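# Four arms remove elastic band from tea caddies

## Task

Work in the shared scene frame, where the four arms are mounted on the tabletop at about z=+0.72 m: arm1 at x=+0.32, y=+0.46, facing -125 degrees; arm2 at x=-0.32, y=+0.46, facing -55; arm3 at x=-0.32, y=-0.46, facing +55; arm4 at x=+0.32, y=-0.46, facing +125. Headings are counter-clockwise from +x. Pull the elastic band off the tea caddies and leave it lying flat on the table, far enough from the caddies and with no part of it crossing another part. Every caddy must still be upright and close to where it started. Finish with all grippers open and the arms moved away. Anything that stays in place only because a robot is holding it does not count.

## Robot and tools

Robots: four identical i2rt Big YAM arms named arm1, arm2, arm3 and arm4. Each has six revolute joints, a two-finger gripper and a wrist camera. When joints 1 and 6 are at zero and the hand is level and pointing ahead, the wrist camera rides on top of the hand and looks toward the fingertips. The hand can reach roughly 1.0 m from the joint-1 axis. The two fixed room cameras are cam_high and cam_low.

Frame: there is one scene frame. Its origin is on the floor and +z points up. The feet sit on the tabletop at z of about 0.72 m, at the positions and headings given in the task. The hand point lies midway between the fingertips. The hand z axis runs along the fingers, and the fingers open and close along the hand y axis. No tool reports a foot pose.

execute_actions: the argument "actions" is a list holding one action, or an empty list, which only returns state and images. An action is an object keyed by arm name. Each arm's entry holds "joints", a map from joint names to absolute targets. These are not offsets from the current position.
- joint1_rad: -2.879 to 2.879, tolerance ±0.045. This is the base yaw, and positive turns counter-clockwise seen from above. At 0 the arm reaches out along its foot's heading.
- joint2_rad: 0 to 3.141, ±0.14. This is the shoulder. At 0 the upper arm lies roughly level and points backward, and increasing the value lifts it up and then over to the front.
- joint3_rad: 0 to 3.019, ±0.09. This is the elbow. At 0 the forearm is folded back onto the upper arm, and larger values open it.
- joint4_rad: -1.692 to 1.57, ±0.055. This is hand pitch, and positive tilts the fingers up.
- joint5_rad: -1.57 to 1.57, ±0.03. This is sideways hand yaw, and positive swings the hand to the arm's right.
- joint6_rad: -2.094 to 2.094, ±0.035. This is hand roll, and positive turns clockwise when viewed from behind the hand.
- gripper_m: 0 to 0.093 m, ±0.003. It sets the gap between the fingertips. Each pad can grip with roughly 50 to 62 N, and some grippers manage less.
All motions in an action begin together but may end at different times, and no action runs longer than 15 s. Joints move at different speeds, so the hand can sweep a wide arc between postures. Any joint or arm left out of an action keeps its old target and may still be pushing. A call with an unknown key or an out-of-range value is rejected whole, and nothing moves. Example: {"arm1": {"joints": {"gripper_m": 0.05}}, "arm2": {"joints": {"joint1_rad": 0.3}}}. The optional "cameras" argument is a list chosen from arm1_cam_wrist, arm2_cam_wrist, arm3_cam_wrist, arm4_cam_wrist, cam_high, cam_low and all. Leaving it out, passing null or passing ["all"] returns every camera, and [] returns none. The "pictures" line lists the images in the order they come back.

wait: "seconds" is 0 to 10. It commands nothing new and returns the same state and images as an empty action.

zoom_image: "camera" plus "region" [x0, y0, x1, y1] in pixels, with the origin at the top-left. The region can be at most 504 by 504 pixels. You can only zoom cameras whose full image came back in the most recent result.

finished_scene: "scene" is the number of the scene to close. It cannot be undone. Call it only once the band lies flat, the caddies stand where they were, and the arms have let go and moved back.

Reading results: joint_positions lists the actual angles. joint_status tells how each commanded motion ended:
- "off_target" means the joint came to rest short of its target and may still be pushing.
- "contact_stop" means the joint stopped on contact, dropped its target and now holds where it stopped.
- "time_out" means the joint could not arrive in time. It may keep its target, or one close to where it stands (within 0.375, 0.375, 0.113, 0.225, 0.075 and 0.3 rad for joints 1 to 6), and keep pushing. It will move on its own if the path opens.
- "joint command not followed", usually with a "cause:" line, means a safety check held back the arm targets. Any gripper command in the same action is still carried out. Those joints show "not_followed", and the robot may keep retrying them until it gets valid targets.
on_its_own lists what the robot is doing without being told in this call, and "held at" there is a target, not a position. To stop a joint pushing, send it its reported position. A target very close to the current angle may not cause any motion. Joint torques are listed in joint order without the gripper. They are noisy, offset per arm and affected by friction, so treat them as rough hints. MOTOR HOT appears from 85 °C. At 100 °C an OVER-TEMPERATURE FAULT drops that arm, and its joints read "limit_stop_at_motor_heat", after which you send the target again.

Cautions: the arms do not stop on contact and can push hard, and sustained pushing overheats the motors. A hard press between two robots fails the task, and a hard collision can fail it too. The anti-collision check can act too late, and it ignores fingers, gripper housings and wrist cameras, so keep the arms well apart. Contact through a carried object does not count. Nothing tells you when robots touch, and robots do not wait for one another. Never knock an object off the work area, topple a caddy, drop or slam things, or let anything slip. Robot motion keeps going while you think, holding your last command. Fewer and shorter motions are better.

Each tool is called after "Emit:" by a JSON object that holds its "fn" and its "kwargs".

## Session

Emit:
{"fn": "execute_actions", "kwargs": {"actions": []}}

Scene clock: 0.00 s.
Joint torques (N m, as the arm reports them, + toward a larger angle): no reading
Motor temperatures (°C, as the motors report them): arm1=[23 24 25 23 23 23] | arm2=[21 23 25 25 22 25] | arm3=[22 23 24 25 24 22] | arm4=[23 23 24 24 21 25]
arm1.joint_positions: joint1_rad=-0.004 joint2_rad=+0.433 joint3_rad=+1.471 joint4_rad=-1.541 joint5_rad=-0.011 joint6_rad=-0.002 gripper_m=+0.095
arm1.joint_status: not commanded
arm1.hand: x=+0.2580 y=+0.3609 z=+1.2994 quat_wxyz=(-0.249, -0.753, -0.418, +0.443) (m; scene frame)
arm2.joint_positions: joint1_rad=+0.017 joint2_rad=+0.451 joint3_rad=+1.478 joint4_rad=-1.537 joint5_rad=-0.012 joint6_rad=-0.013 gripper_m=+0.094
arm2.joint_status: not commanded
arm2.hand: x=-0.2479 y=+0.3675 z=+1.3127 quat_wxyz=(-0.460, -0.368, -0.777, +0.220) (m; scene frame)
arm3.joint_positions: joint1_rad=+0.006 joint2_rad=+0.426 joint3_rad=+1.469 joint4_rad=-1.520 joint5_rad=+0.003 joint6_rad=+0.004 gripper_m=+0.094
arm3.joint_status: not commanded
arm3.hand: x=-0.2502 y=-0.3676 z=+1.3352 quat_wxyz=(-0.464, +0.383, -0.763, -0.235) (m; scene frame)
arm4.joint_positions: joint1_rad=+0.016 joint2_rad=+0.447 joint3_rad=+1.467 joint4_rad=-1.545 joint5_rad=+0.011 joint6_rad=+0.000 gripper_m=+0.095
arm4.joint_status: not commanded
arm4.hand: x=+0.2539 y=-0.3636 z=+1.3268 quat_wxyz=(-0.237, +0.766, -0.400, -0.444) (m; scene frame)
pictures: arm1_cam_wrist, arm2_cam_wrist, arm3_cam_wrist, arm4_cam_wrist, cam_high, cam_low
Images, in order (width x height): arm1_cam_wrist 672x504, arm2_cam_wrist 672x504, arm3_cam_wrist 672x504, arm4_cam_wrist 672x504, cam_high 672x504, cam_low 672x504.

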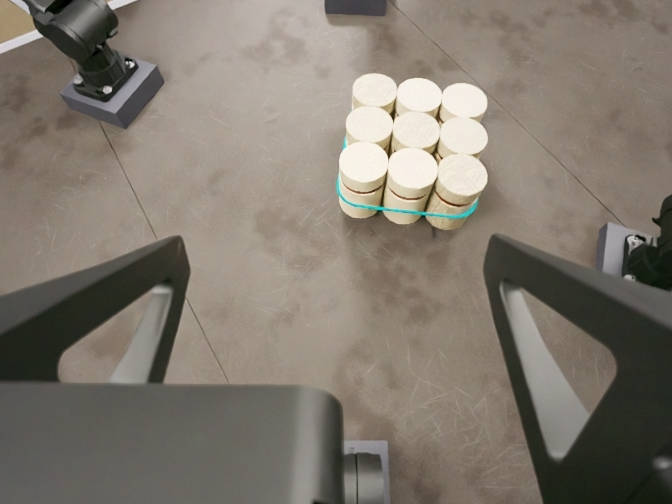

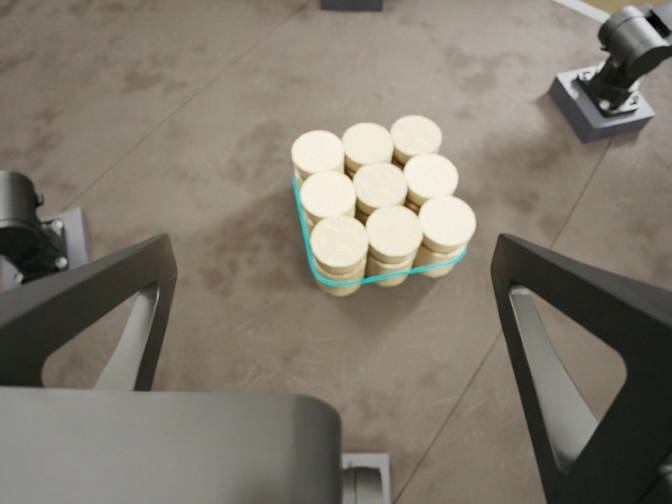

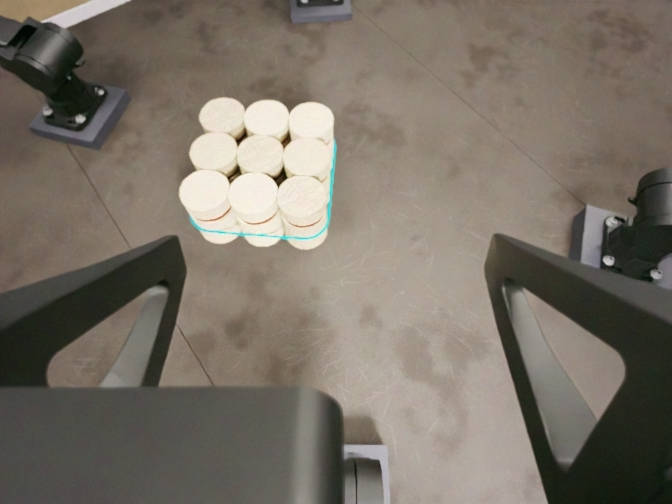

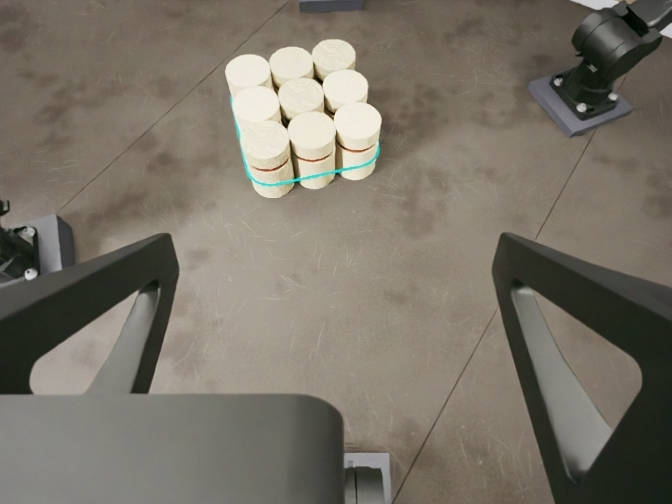

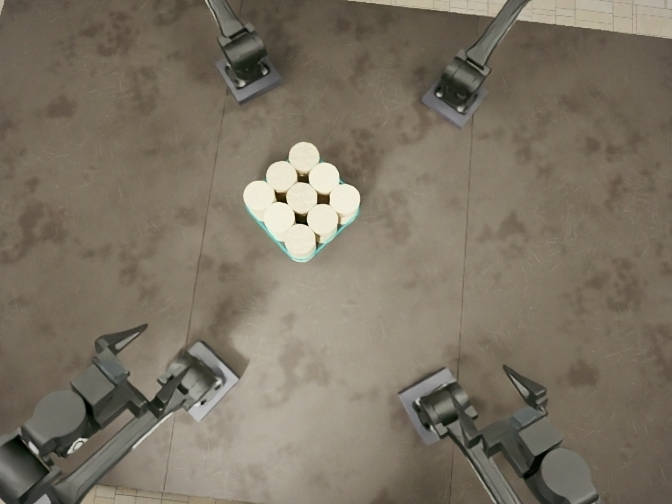

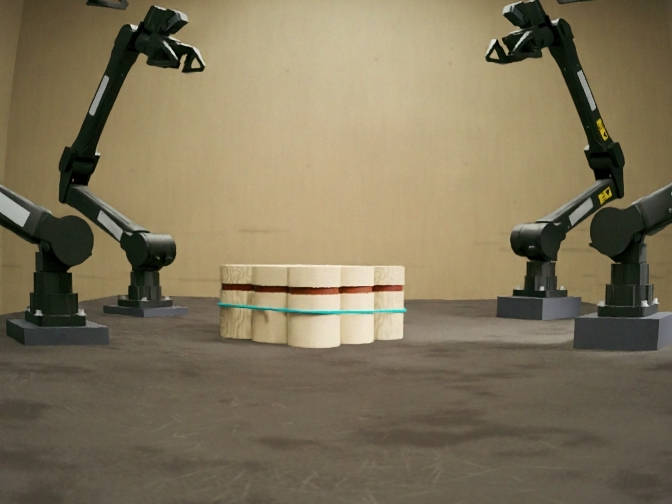

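Emit:
{"fn": "execute_actions", "kwargs": {"actions": [{"arm1":{"joints":{"joint4_rad":-0.9,"joint6_rad":1.57}},"arm2":{"joints":{"joint3_rad":1.0,"joint6_rad":1.57}},"arm3":{"joints":{"joint2_rad":1.0,"joint6_rad":1.57}},"arm4":{"joints":{"joint2_rad":1.0,"joint3_rad":1.0,"joint4_rad":-1.1,"joint6_rad":1.57}}}], "cameras": ["cam_high","cam_low"]}}

Emit:
{"fn": "zoom_image", "kwargs": {"camera": "cam_high", "region": [200,100,420,300]}}

Scene clock: 42.33 s.
Joint torques (N m, as the arm reports them, + toward a larger angle): arm1=[1.   6.35 6.47 2.54 0.11 0.09] | arm2=[-0.94  4.28  7.03  1.25  0.04  0.11] | arm3=[ 0.75 -5.93 10.64  0.99  0.16  0.29] | arm4=[ 0.97 -6.15 12.89  1.6   0.15  0.18]
Motor temperatures (°C, as the motors report them): arm1=[23 25 27 23 23 23] | arm2=[21 23 27 25 22 25] | arm3=[22 23 26 25 24 22] | arm4=[23 24 27 24 21 25]
arm1.joint_positions: joint1_rad=-0.004 joint2_rad=+0.433 joint3_rad=+1.471 joint4_rad=-0.924 joint5_rad=-0.011 joint6_rad=+1.556 gripper_m=+0.095
arm1.joint_status: all done
arm1.hand: x=+0.2422 y=+0.3363 z=+1.4458 quat_wxyz=(-0.716, -0.642, +0.177, +0.209) (m; scene frame)
arm2.joint_positions: joint1_rad=+0.017 joint2_rad=+0.454 joint3_rad=+0.997 joint4_rad=-1.537 joint5_rad=-0.012 joint6_rad=+1.555 gripper_m=+0.094
arm2.joint_status: all done
arm2.hand: x=-0.2153 y=+0.3275 z=+1.0986 quat_wxyz=(-0.271, -0.902, -0.322, -0.100) (m; scene frame)
arm3.joint_positions: joint1_rad=+0.006 joint2_rad=+1.013 joint3_rad=+1.469 joint4_rad=-1.520 joint5_rad=+0.003 joint6_rad=+1.556 gripper_m=+0.094
arm3.joint_status: all done
arm3.hand: x=-0.1168 y=-0.1861 z=+1.2105 quat_wxyz=(-0.081, -0.295, -0.922, -0.238) (m; scene frame)
arm4.joint_positions: joint1_rad=+0.016 joint2_rad=+0.995 joint3_rad=+0.972 joint4_rad=-1.113 joint5_rad=+0.011 joint6_rad=+1.557 gripper_m=+0.095
arm4.joint_status: all done
arm4.hand: x=+0.1171 y=-0.1680 z=+1.0250 quat_wxyz=(+0.059, +0.300, -0.928, -0.213) (m; scene frame)
pictures: cam_high, cam_low
Images, in order (width x height): cam_high 672x504, cam_low 672x504.

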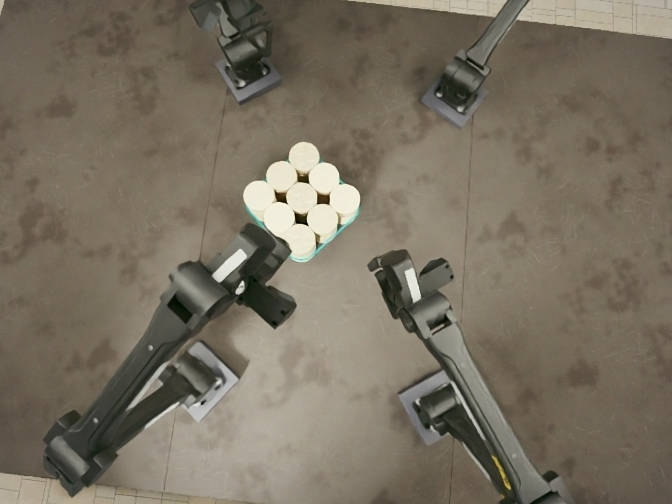

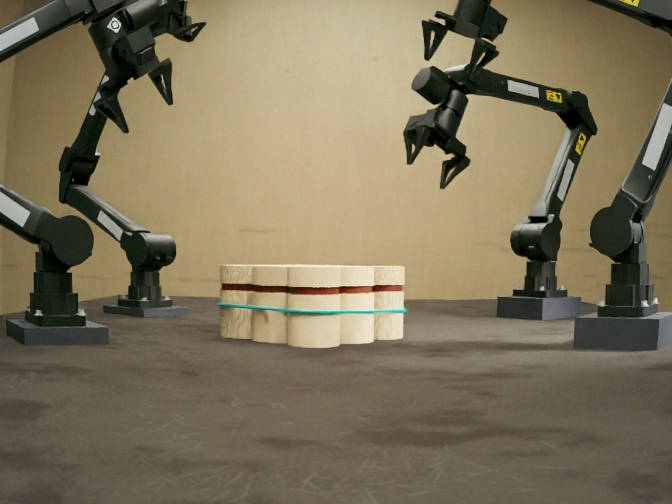

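Region (200, 100, 420, 300) of cam_high's 672x504 image, scaled by 2.291, with more detail than that image has; it fills the top 458 rows of this view, and the rest is white.

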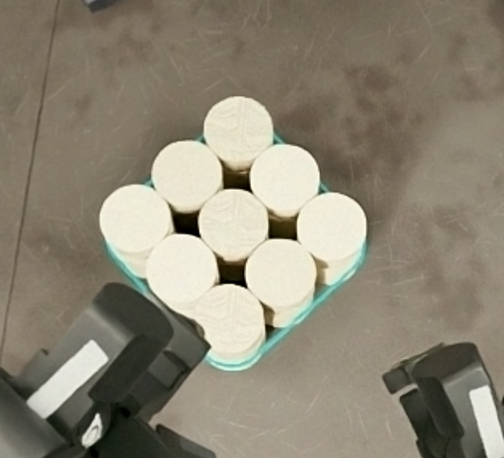

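Emit:
{"fn": "execute_actions", "kwargs": {"actions": [{"arm1":{"joints":{"joint1_rad":-0.15,"joint2_rad":1.33,"joint3_rad":0.85,"joint4_rad":-0.636,"gripper_m":0.04}},"arm2":{"joints":{"joint1_rad":-0.24,"joint2_rad":0.95,"joint3_rad":0.57,"joint4_rad":-0.735,"joint5_rad":-0.16,"joint6_rad":1.19,"gripper_m":0.04}},"arm3":{"joints":{"joint1_rad":0.49,"joint2_rad":1.35,"joint3_rad":0.87,"joint4_rad":-0.636,"joint5_rad":0.19,"joint6_rad":2.04,"gripper_m":0.04}},"arm4":{"joints":{"joint1_rad":0.12,"joint2_rad":1.54,"joint3_rad":1.07,"joint4_rad":-0.65,"joint6_rad":1.42,"gripper_m":0.04}}}]}}

Scene clock: 106.77 s.
Joint torques (N m, as the arm reports them, + toward a larger angle): arm1=[ 0.28 -6.62  9.06  1.26  0.22  0.12] | arm2=[-1.79 -2.94  7.79  1.64 -0.19 -0.19] | arm3=[  0.61 -10.78   8.29   1.13   0.37   0.34] | arm4=[  1.   -15.91  11.69   1.55   0.15  -0.04]
Motor temperatures (°C, as the motors report them): arm1=[23 25 28 23 23 23] | arm2=[21 23 29 25 22 25] | arm3=[22 23 28 25 24 22] | arm4=[23 24 31 24 21 25]
arm1.joint_positions: joint1_rad=-0.140 joint2_rad=+1.322 joint3_rad=+0.829 joint4_rad=-0.641 joint5_rad=-0.011 joint6_rad=+1.558 gripper_m=+0.040
arm1.joint_status: all done
arm1.hand: x=+0.0406 y=+0.1266 z=+0.8482 quat_wxyz=(-0.204, -0.920, +0.328, +0.070) (m; scene frame)
arm2.joint_positions: joint1_rad=-0.230 joint2_rad=+0.951 joint3_rad=+0.561 joint4_rad=-0.755 joint5_rad=-0.156 joint6_rad=+1.204 gripper_m=+0.040
arm2.joint_status: all done
arm2.hand: x=-0.1701 y=+0.1874 z=+0.8616 quat_wxyz=(-0.212, -0.893, -0.388, -0.085) (m; scene frame)
arm3.joint_positions: joint1_rad=+0.492 joint2_rad=+1.370 joint3_rad=+0.872 joint4_rad=-0.651 joint5_rad=+0.187 joint6_rad=+2.025 gripper_m=+0.040
arm3.joint_status: all done
arm3.hand: x=-0.2215 y=-0.0220 z=+0.8803 quat_wxyz=(-0.058, -0.308, -0.924, -0.220) (m; scene frame)
arm4.joint_positions: joint1_rad=+0.120 joint2_rad=+1.553 joint3_rad=+1.039 joint4_rad=-0.662 joint5_rad=+0.011 joint6_rad=+1.433 gripper_m=+0.040
arm4.joint_status: all done
arm4.hand: x=-0.0126 y=-0.0746 z=+0.8686 quat_wxyz=(+0.051, +0.405, -0.892, -0.194) (m; scene frame)
pictures: arm1_cam_wrist, arm2_cam_wrist, arm3_cam_wrist, arm4_cam_wrist, cam_high, cam_low
Images, in order (width x height): arm1_cam_wrist 672x504, arm2_cam_wrist 672x504, arm3_cam_wrist 672x504, arm4_cam_wrist 672x504, cam_high 672x504, cam_low 672x504.

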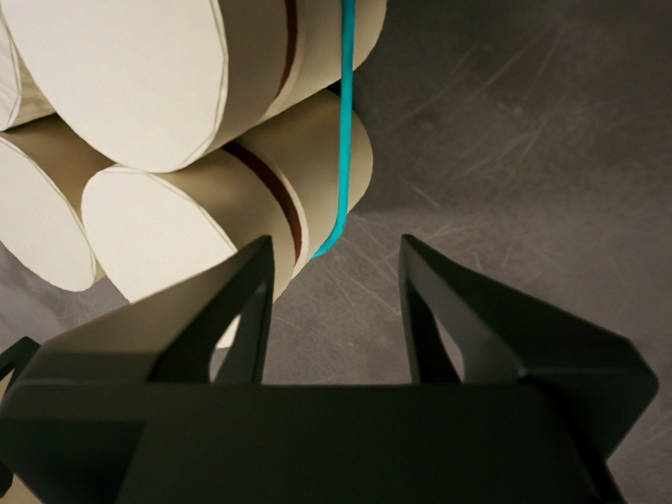

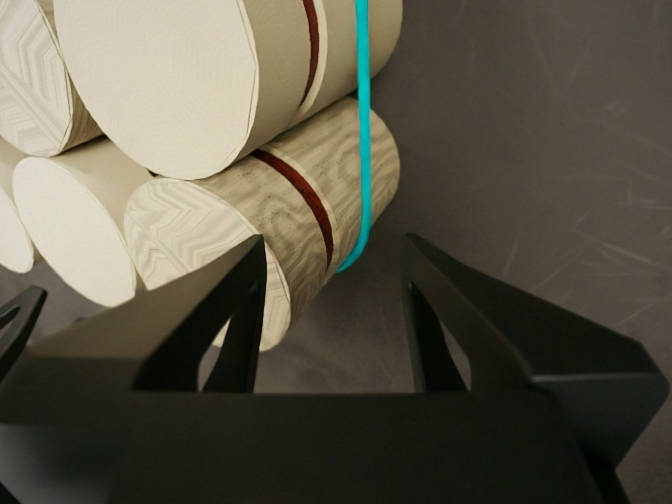

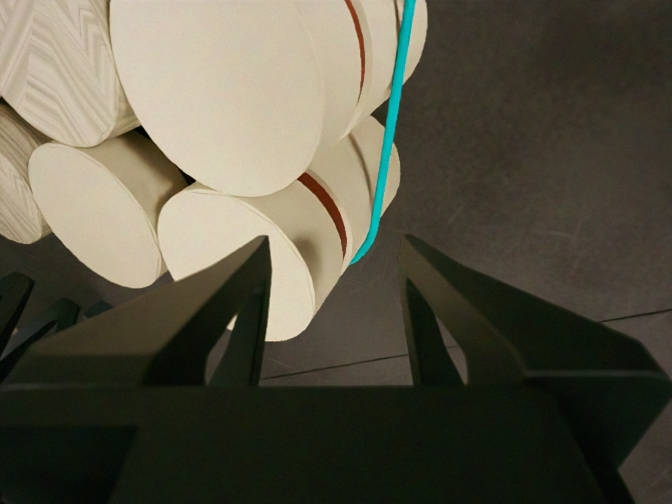

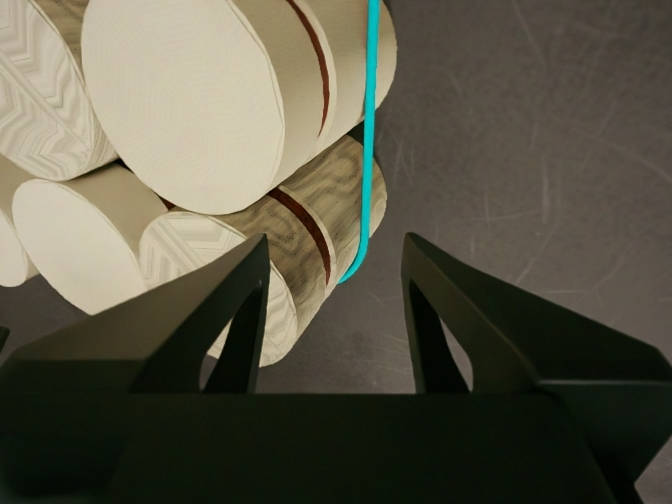

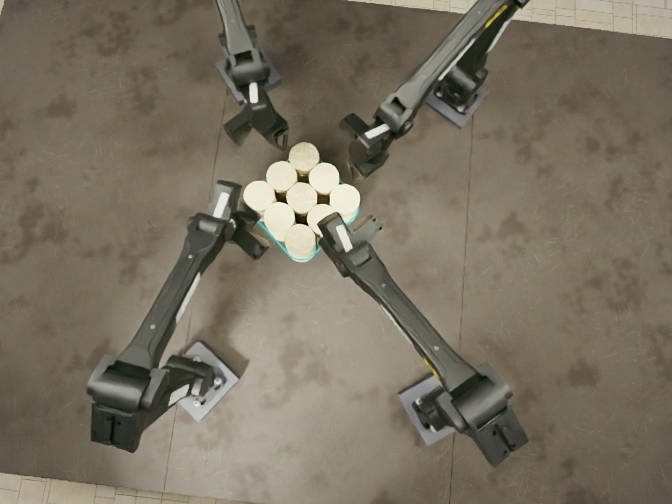

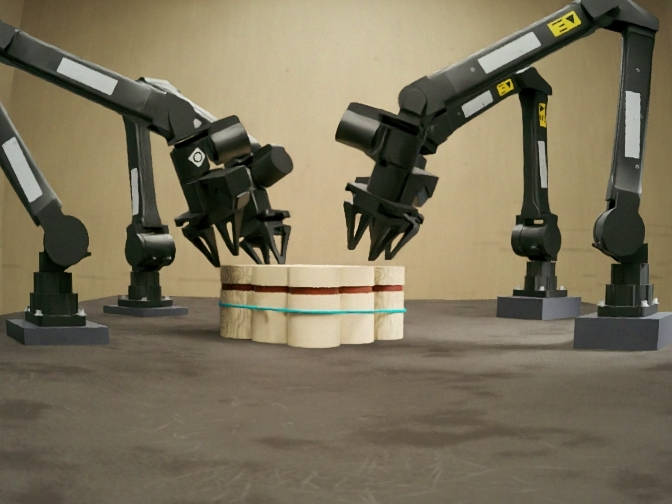

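Emit:
{"fn": "execute_actions", "kwargs": {"actions": [{"arm1":{"joints":{"joint1_rad":-0.205,"joint2_rad":1.437,"joint3_rad":0.823,"joint4_rad":-0.50}},"arm2":{"joints":{"joint1_rad":-0.255,"joint2_rad":1.09,"joint3_rad":0.486,"joint4_rad":-0.51}},"arm3":{"joints":{"joint2_rad":1.475,"joint3_rad":0.77,"joint4_rad":-0.41,"joint6_rad":2.09}},"arm4":{"joints":{"joint2_rad":1.66,"joint3_rad":1.015,"joint4_rad":-0.475}}}]}}

Scene clock: 145.20 s.
Joint torques (N m, as the arm reports them, + toward a larger angle): arm1=[ 0.43 -8.39  7.02  1.91  0.28  0.13] | arm2=[-1.73 -4.19  6.82  1.53 -0.17 -0.26] | arm3=[ 0.66 -9.27  7.87  1.19  0.36  0.27] | arm4=[  0.92 -13.77   7.92   1.61   0.28  -0.04]
Motor temperatures (°C, as the motors report them): arm1=[23 25 31 23 23 23] | arm2=[21 23 30 25 22 25] | arm3=[22 24 28 25 24 22] | arm4=[23 25 31 24 21 25]
arm1.joint_positions: joint1_rad=-0.197 joint2_rad=+1.439 joint3_rad=+0.823 joint4_rad=-0.528 joint5_rad=-0.012 joint6_rad=+1.558 gripper_m=+0.040
arm1.joint_status: all done
arm1.hand: x=+0.0098 y=+0.1298 z=+0.8078 quat_wxyz=(-0.198, -0.911, +0.354, +0.073) (m; scene frame)
arm2.joint_positions: joint1_rad=-0.240 joint2_rad=+1.096 joint3_rad=+0.478 joint4_rad=-0.530 joint5_rad=-0.156 joint6_rad=+1.204 gripper_m=+0.040
arm2.joint_status: all done
arm2.hand: x=-0.1684 y=+0.1771 z=+0.8054 quat_wxyz=(-0.211, -0.895, -0.384, -0.084) (m; scene frame)
arm3.joint_positions: joint1_rad=+0.492 joint2_rad=+1.476 joint3_rad=+0.765 joint4_rad=-0.425 joint5_rad=+0.187 joint6_rad=+2.076 gripper_m=+0.040
arm3.joint_status: all done
arm3.hand: x=-0.2220 y=-0.0245 z=+0.8138 quat_wxyz=(-0.051, -0.331, -0.914, -0.228) (m; scene frame)
arm4.joint_positions: joint1_rad=+0.120 joint2_rad=+1.634 joint3_rad=+1.021 joint4_rad=-0.483 joint5_rad=+0.008 joint6_rad=+1.432 gripper_m=+0.040
arm4.joint_status: all done
arm4.hand: x=-0.0316 y=-0.0534 z=+0.8388 quat_wxyz=(+0.063, +0.402, -0.884, -0.231) (m; scene frame)
pictures: arm1_cam_wrist, arm2_cam_wrist, arm3_cam_wrist, arm4_cam_wrist, cam_high, cam_low
Images, in order (width x height): arm1_cam_wrist 672x504, arm2_cam_wrist 672x504, arm3_cam_wrist 672x504, arm4_cam_wrist 672x504, cam_high 672x504, cam_low 672x504.

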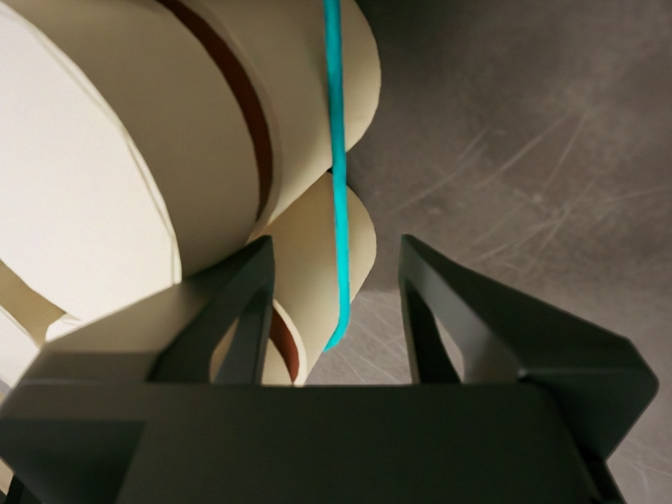

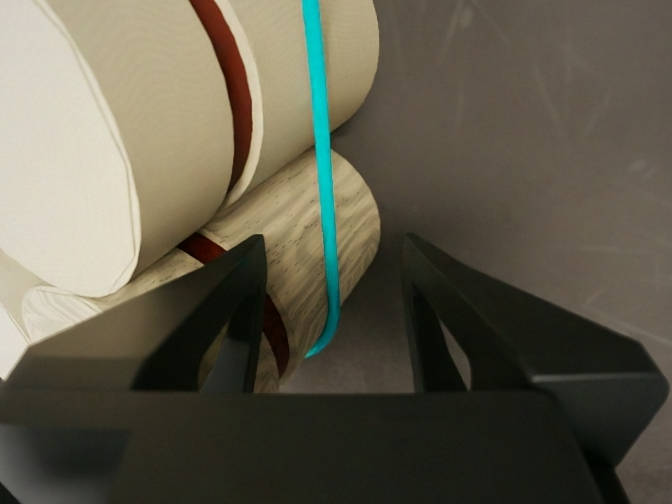

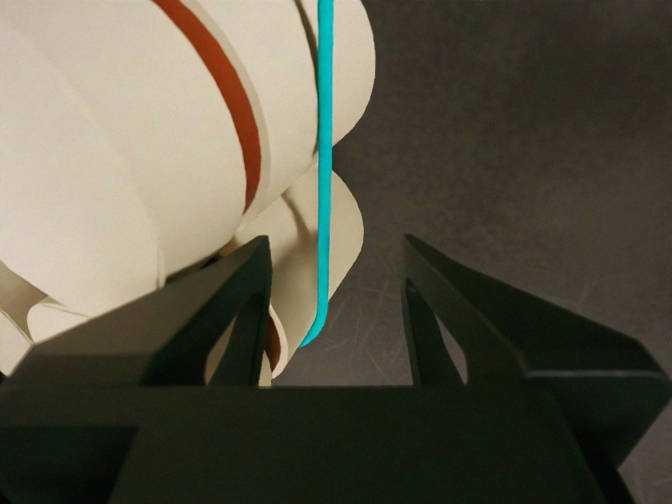

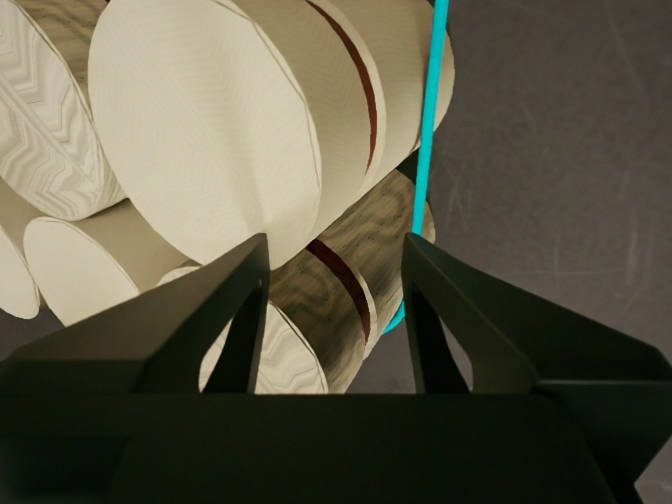

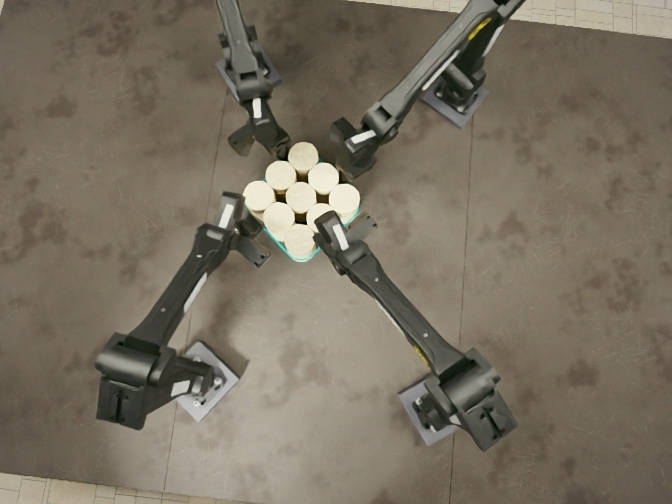

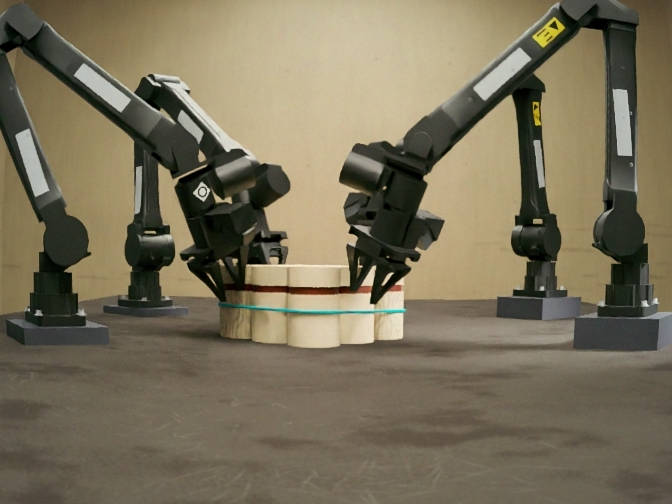

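Emit:
{"fn": "execute_actions", "kwargs": {"actions": [{"arm1":{"joints":{"joint2_rad":1.53,"joint3_rad":0.785,"joint4_rad":-0.37}},"arm2":{"joints":{"joint1_rad":-0.29,"joint4_rad":-0.465}},"arm3":{"joints":{"joint2_rad":1.607,"joint3_rad":0.75,"joint4_rad":-0.26}},"arm4":{"joints":{"joint2_rad":1.56,"joint3_rad":1.0,"joint4_rad":-0.53}}}]}}

Scene clock: 156.97 s.
Joint torques (N m, as the arm reports them, + toward a larger angle): arm1=[ 0.4  -8.39  6.76  2.12  0.29  0.09] | arm2=[-1.76 -4.57  7.05  1.94 -0.13 -0.24] | arm3=[  0.3  -10.01   6.69   1.43   0.44   0.24] | arm4=[  1.02 -15.52   9.21   0.94   0.28  -0.04]
Motor temperatures (°C, as the motors report them): arm1=[23 26 30 23 23 23] | arm2=[21 23 29 25 22 25] | arm3=[22 24 27 25 24 22] | arm4=[23 25 30 24 21 25]
arm1.joint_positions: joint1_rad=-0.197 joint2_rad=+1.528 joint3_rad=+0.779 joint4_rad=-0.405 joint5_rad=-0.012 joint6_rad=+1.562 gripper_m=+0.040
arm1.joint_status: all done
arm1.hand: x=+0.0101 y=+0.1300 z=+0.7640 quat_wxyz=(-0.193, -0.911, +0.357, +0.071) (m; scene frame)
arm2.joint_positions: joint1_rad=-0.276 joint2_rad=+1.096 joint3_rad=+0.478 joint4_rad=-0.494 joint5_rad=-0.158 joint6_rad=+1.203 gripper_m=+0.040
arm2.joint_status: all done
arm2.hand: x=-0.1756 y=+0.1644 z=+0.8092 quat_wxyz=(-0.230, -0.897, -0.368, -0.081) (m; scene frame)
arm3.joint_positions: joint1_rad=+0.495 joint2_rad=+1.600 joint3_rad=+0.747 joint4_rad=-0.284 joint5_rad=+0.185 joint6_rad=+2.081 gripper_m=+0.040
arm3.joint_status: all done
arm3.hand: x=-0.2224 y=-0.0153 z=+0.7682 quat_wxyz=(-0.050, -0.332, -0.914, -0.227) (m; scene frame)
arm4.joint_positions: joint1_rad=+0.120 joint2_rad=+1.566 joint3_rad=+0.996 joint4_rad=-0.525 joint5_rad=+0.008 joint6_rad=+1.432 gripper_m=+0.040
arm4.joint_status: all done
arm4.hand: x=-0.0209 y=-0.0658 z=+0.8579 quat_wxyz=(+0.063, +0.402, -0.884, -0.232) (m; scene frame)
pictures: arm1_cam_wrist, arm2_cam_wrist, arm3_cam_wrist, arm4_cam_wrist, cam_high, cam_low
Images, in order (width x height): arm1_cam_wrist 672x504, arm2_cam_wrist 672x504, arm3_cam_wrist 672x504, arm4_cam_wrist 672x504, cam_high 672x504, cam_low 672x504.

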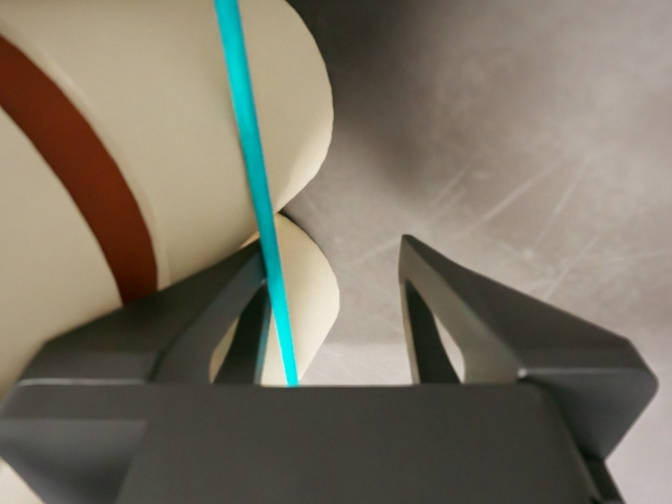

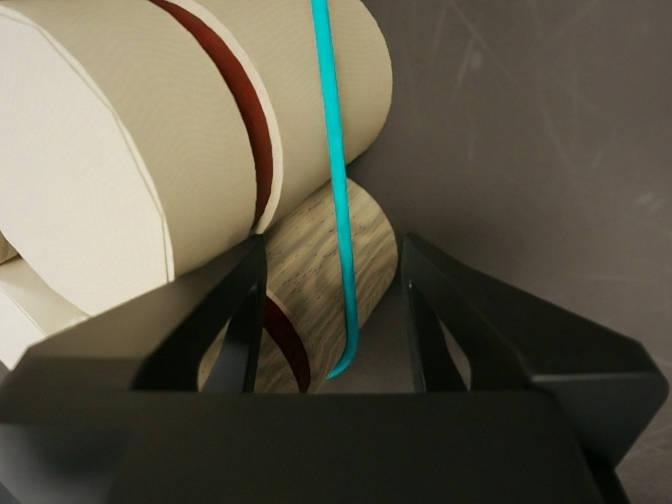

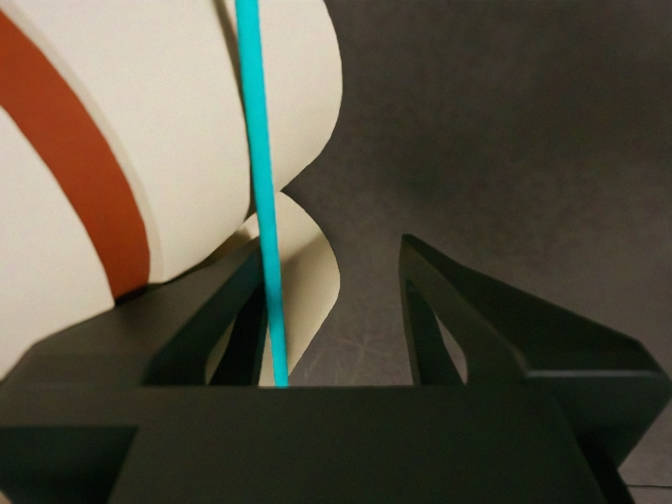

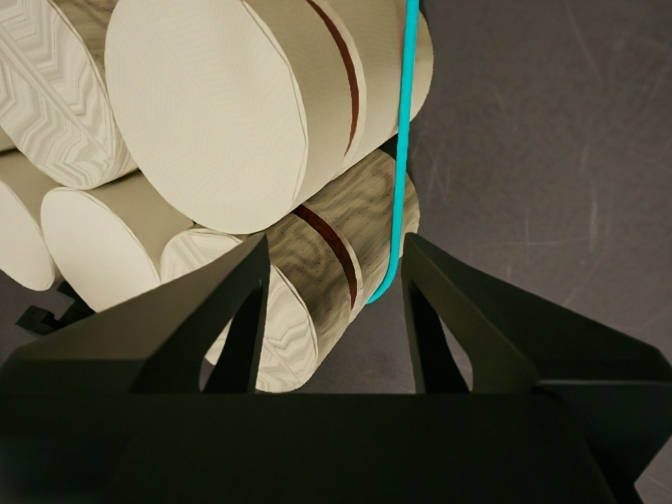

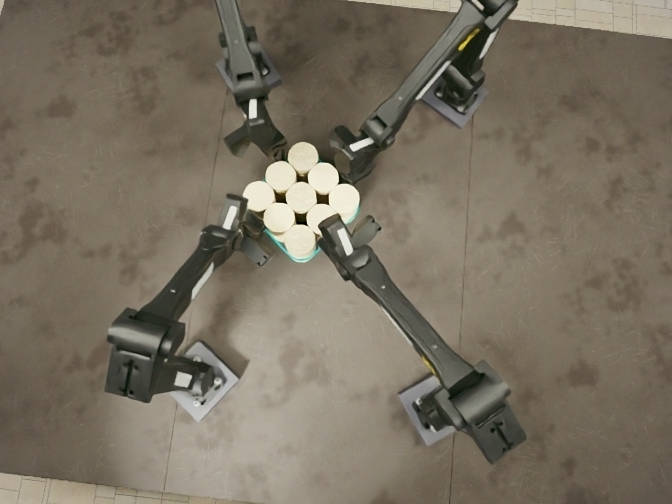

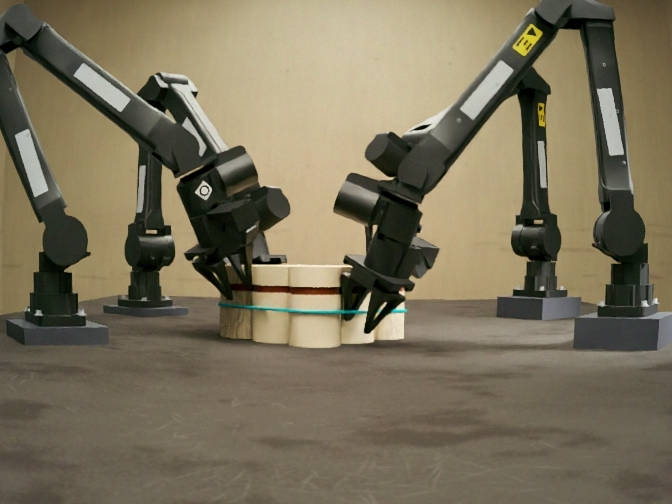

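Emit:
{"fn": "execute_actions", "kwargs": {"actions": [{"arm1":{"joints":{"gripper_m":0.0}},"arm2":{"joints":{"joint2_rad":1.225,"joint3_rad":0.428,"joint4_rad":-0.265}},"arm3":{"joints":{"gripper_m":0.0}},"arm4":{"joints":{"joint2_rad":1.615,"joint3_rad":0.918,"joint4_rad":-0.42}}}], "cameras": ["arm1_cam_wrist","arm2_cam_wrist","arm3_cam_wrist","arm4_cam_wrist","cam_low"]}}

Scene clock: 167.30 s.
Joint torques (N m, as the arm reports them, + toward a larger angle): arm1=[ 0.5  -8.52  6.72  1.55  0.26  0.09] | arm2=[-1.89 -4.7   6.17  2.23 -0.06 -0.24] | arm3=[ 0.34 -9.79  6.72  1.01  0.31  0.25] | arm4=[  1.03 -15.39   8.63   1.61   0.27  -0.04]
Motor temperatures (°C, as the motors report them): arm1=[23 26 30 23 23 23] | arm2=[21 23 29 25 22 26] | arm3=[22 24 27 25 24 22] | arm4=[23 25 30 24 22 25]
arm1.joint_positions: joint1_rad=-0.197 joint2_rad=+1.528 joint3_rad=+0.779 joint4_rad=-0.385 joint5_rad=-0.012 joint6_rad=+1.562 gripper_m=+0.001
arm1.joint_status: all done
arm1.hand: x=+0.0071 y=+0.1270 z=+0.7658 quat_wxyz=(-0.202, -0.909, +0.356, +0.075) (m; scene frame)
arm2.joint_positions: joint1_rad=-0.276 joint2_rad=+1.228 joint3_rad=+0.419 joint4_rad=-0.304 joint5_rad=-0.159 joint6_rad=+1.202 gripper_m=+0.040
arm2.joint_status: all done
arm2.hand: x=-0.1745 y=+0.1629 z=+0.7659 quat_wxyz=(-0.230, -0.897, -0.368, -0.081) (m; scene frame)
arm3.joint_positions: joint1_rad=+0.495 joint2_rad=+1.600 joint3_rad=+0.747 joint4_rad=-0.271 joint5_rad=+0.189 joint6_rad=+2.081 gripper_m=+0.000
arm3.joint_status: all done
arm3.hand: x=-0.2215 y=-0.0127 z=+0.7696 quat_wxyz=(-0.050, -0.332, -0.912, -0.234) (m; scene frame)
arm4.joint_positions: joint1_rad=+0.120 joint2_rad=+1.624 joint3_rad=+0.910 joint4_rad=-0.432 joint5_rad=+0.008 joint6_rad=+1.432 gripper_m=+0.040
arm4.joint_status: all done
arm4.hand: x=-0.0065 y=-0.0821 z=+0.8038 quat_wxyz=(+0.056, +0.404, -0.889, -0.208) (m; scene frame)
pictures: arm1_cam_wrist, arm2_cam_wrist, arm3_cam_wrist, arm4_cam_wrist, cam_low
Images, in order (width x height): arm1_cam_wrist 672x504, arm2_cam_wrist 672x504, arm3_cam_wrist 672x504, arm4_cam_wrist 672x504, cam_low 672x504.

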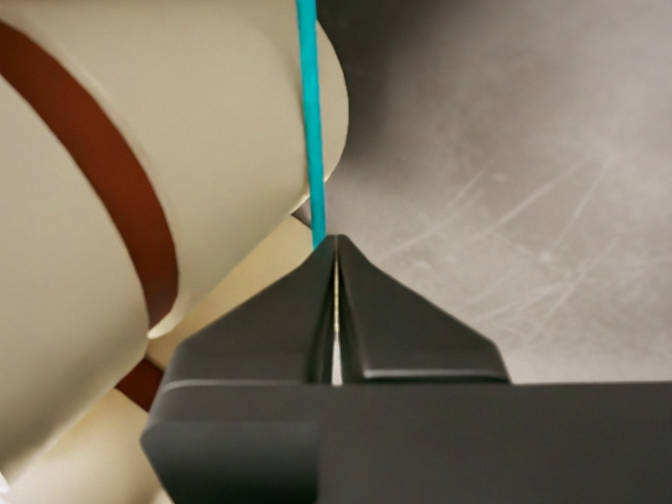

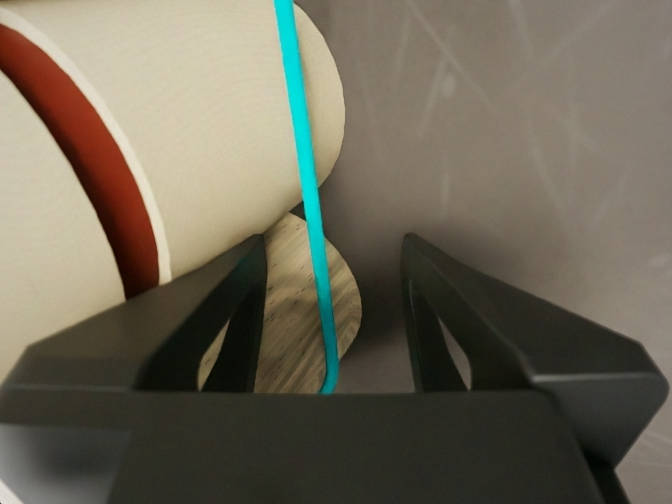

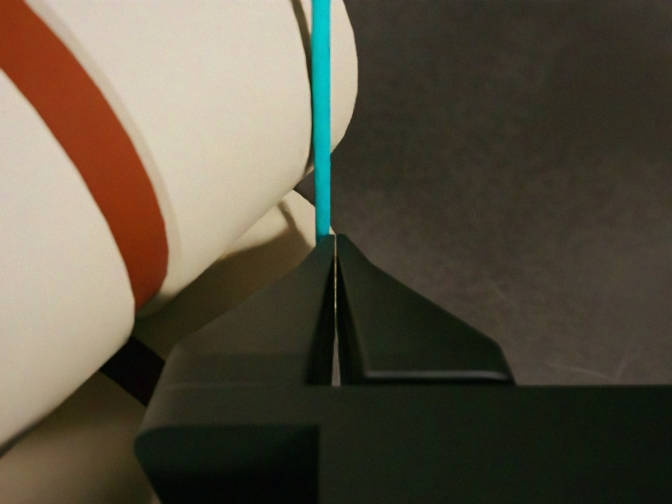

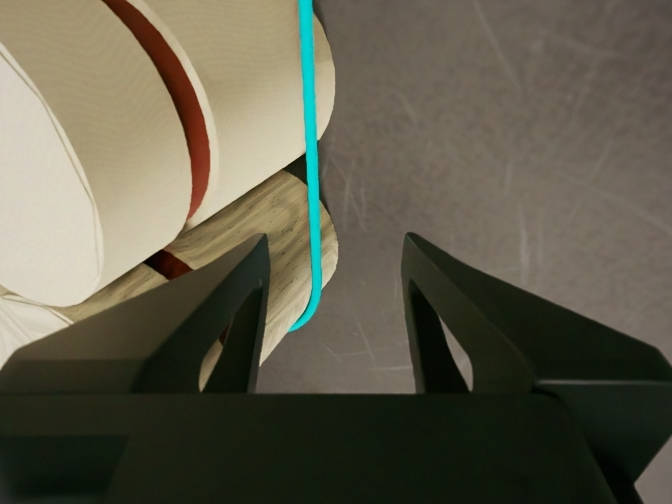

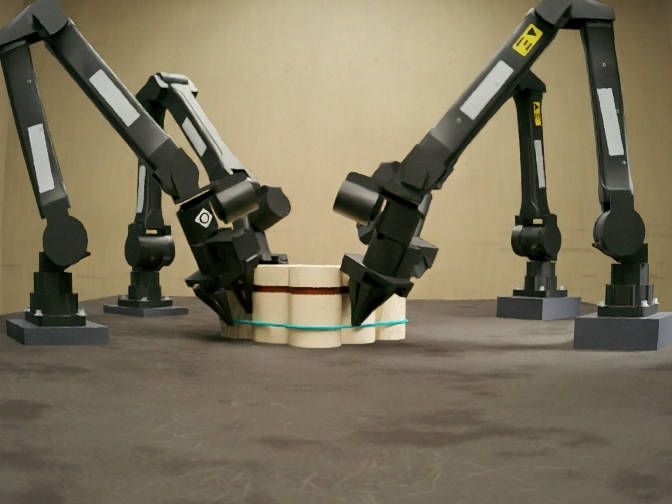

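Emit:
{"fn": "execute_actions", "kwargs": {"actions": [{"arm1":{"joints":{"gripper_m":0.028,"joint4_rad":-0.335}},"arm2":{"joints":{"gripper_m":0.028,"joint4_rad":-0.25}},"arm3":{"joints":{"gripper_m":0.028,"joint4_rad":-0.225}},"arm4":{"joints":{"joint1_rad":0.085,"joint2_rad":1.72,"joint3_rad":0.975,"joint4_rad":-0.35,"gripper_m":0.028}}}], "cameras": ["arm1_cam_wrist","arm2_cam_wrist","arm3_cam_wrist","arm4_cam_wrist","cam_low"]}}

Scene clock: 186.90 s.
Joint torques (N m, as the arm reports them, + toward a larger angle): arm1=[ 0.36 -8.75  6.77  1.99  0.31  0.08] | arm2=[-2.06 -5.07  6.19  2.05 -0.06 -0.22] | arm3=[ 0.31 -9.97  6.77  1.43  0.3   0.23] | arm4=[  0.62 -17.    10.59   1.52   0.25  -0.04]
Motor temperatures (°C, as the motors report them): arm1=[23 26 30 23 23 23] | arm2=[21 23 29 25 22 26] | arm3=[22 24 27 25 24 22] | arm4=[23 25 30 24 22 25]
arm1.joint_positions: joint1_rad=-0.197 joint2_rad=+1.528 joint3_rad=+0.779 joint4_rad=-0.363 joint5_rad=-0.013 joint6_rad=+1.562 gripper_m=+0.028
arm1.joint_status: all done
arm1.hand: x=+0.0039 y=+0.1233 z=+0.7681 quat_wxyz=(-0.212, -0.907, +0.355, +0.078) (m; scene frame)
arm2.joint_positions: joint1_rad=-0.276 joint2_rad=+1.228 joint3_rad=+0.419 joint4_rad=-0.282 joint5_rad=-0.159 joint6_rad=+1.202 gripper_m=+0.028
arm2.joint_status: all done
arm2.hand: x=-0.1728 y=+0.1585 z=+0.7683 quat_wxyz=(-0.241, -0.894, -0.368, -0.081) (m; scene frame)
arm3.joint_positions: joint1_rad=+0.495 joint2_rad=+1.600 joint3_rad=+0.746 joint4_rad=-0.247 joint5_rad=+0.189 joint6_rad=+2.081 gripper_m=+0.028
arm3.joint_status: all done
arm3.hand: x=-0.2208 y=-0.0077 z=+0.7721 quat_wxyz=(-0.048, -0.333, -0.909, -0.245) (m; scene frame)
arm4.joint_positions: joint1_rad=+0.089 joint2_rad=+1.728 joint3_rad=+0.941 joint4_rad=-0.360 joint5_rad=+0.009 joint6_rad=+1.432 gripper_m=+0.028
arm4.joint_status: all done
arm4.hand: x=-0.0068 y=-0.0570 z=+0.7725 quat_wxyz=(+0.053, +0.391, -0.895, -0.209) (m; scene frame)
pictures: arm1_cam_wrist, arm2_cam_wrist, arm3_cam_wrist, arm4_cam_wrist, cam_low
Images, in order (width x height): arm1_cam_wrist 672x504, arm2_cam_wrist 672x504, arm3_cam_wrist 672x504, arm4_cam_wrist 672x504, cam_low 672x504.

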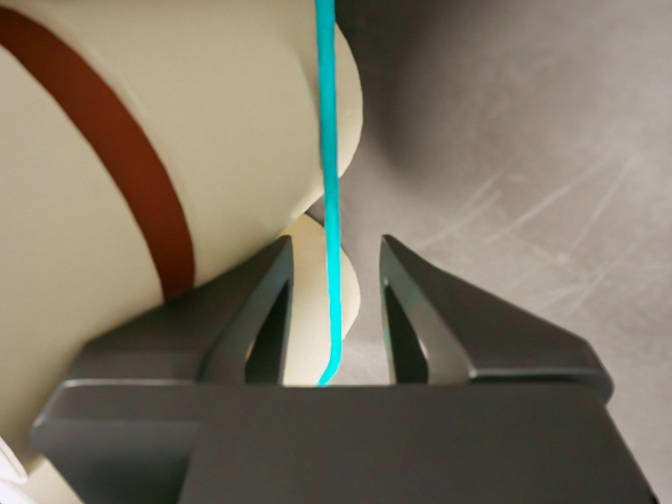

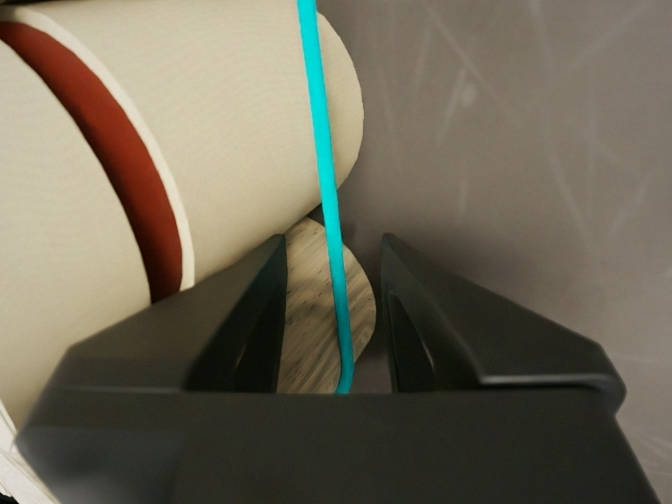

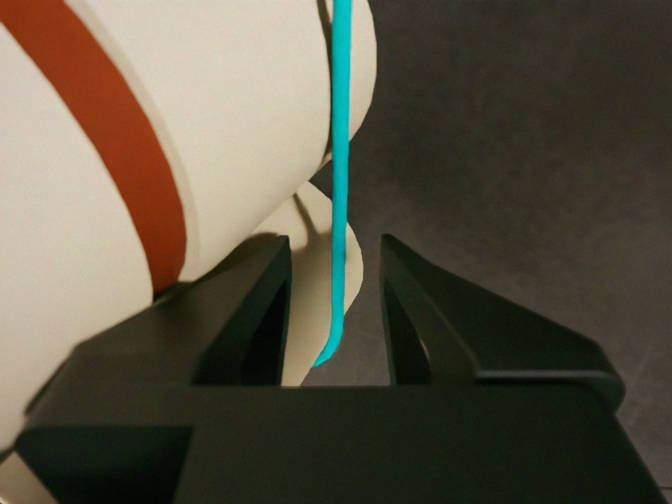

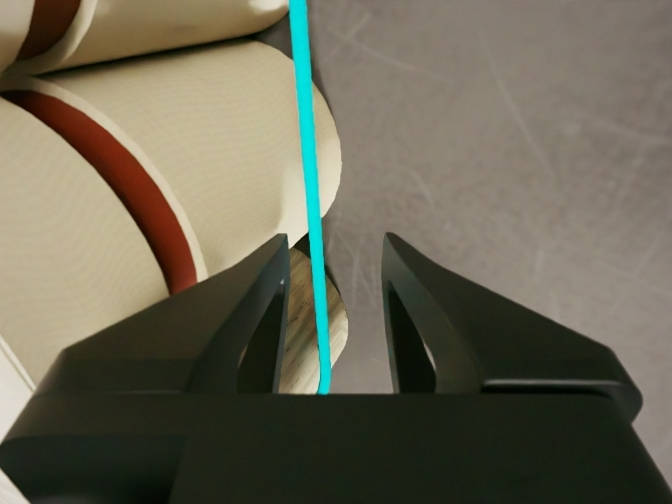

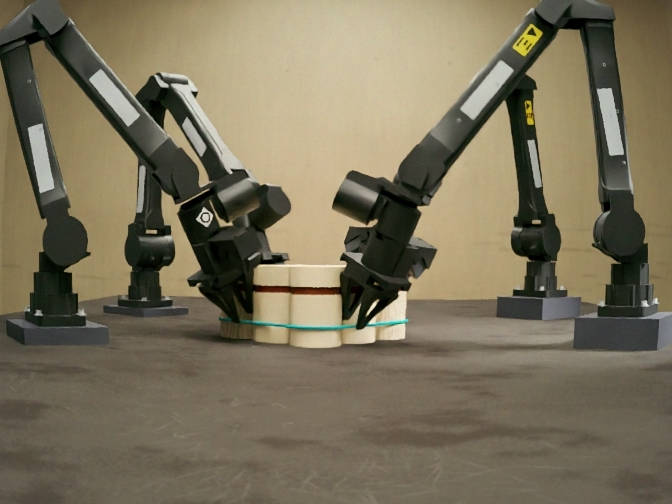

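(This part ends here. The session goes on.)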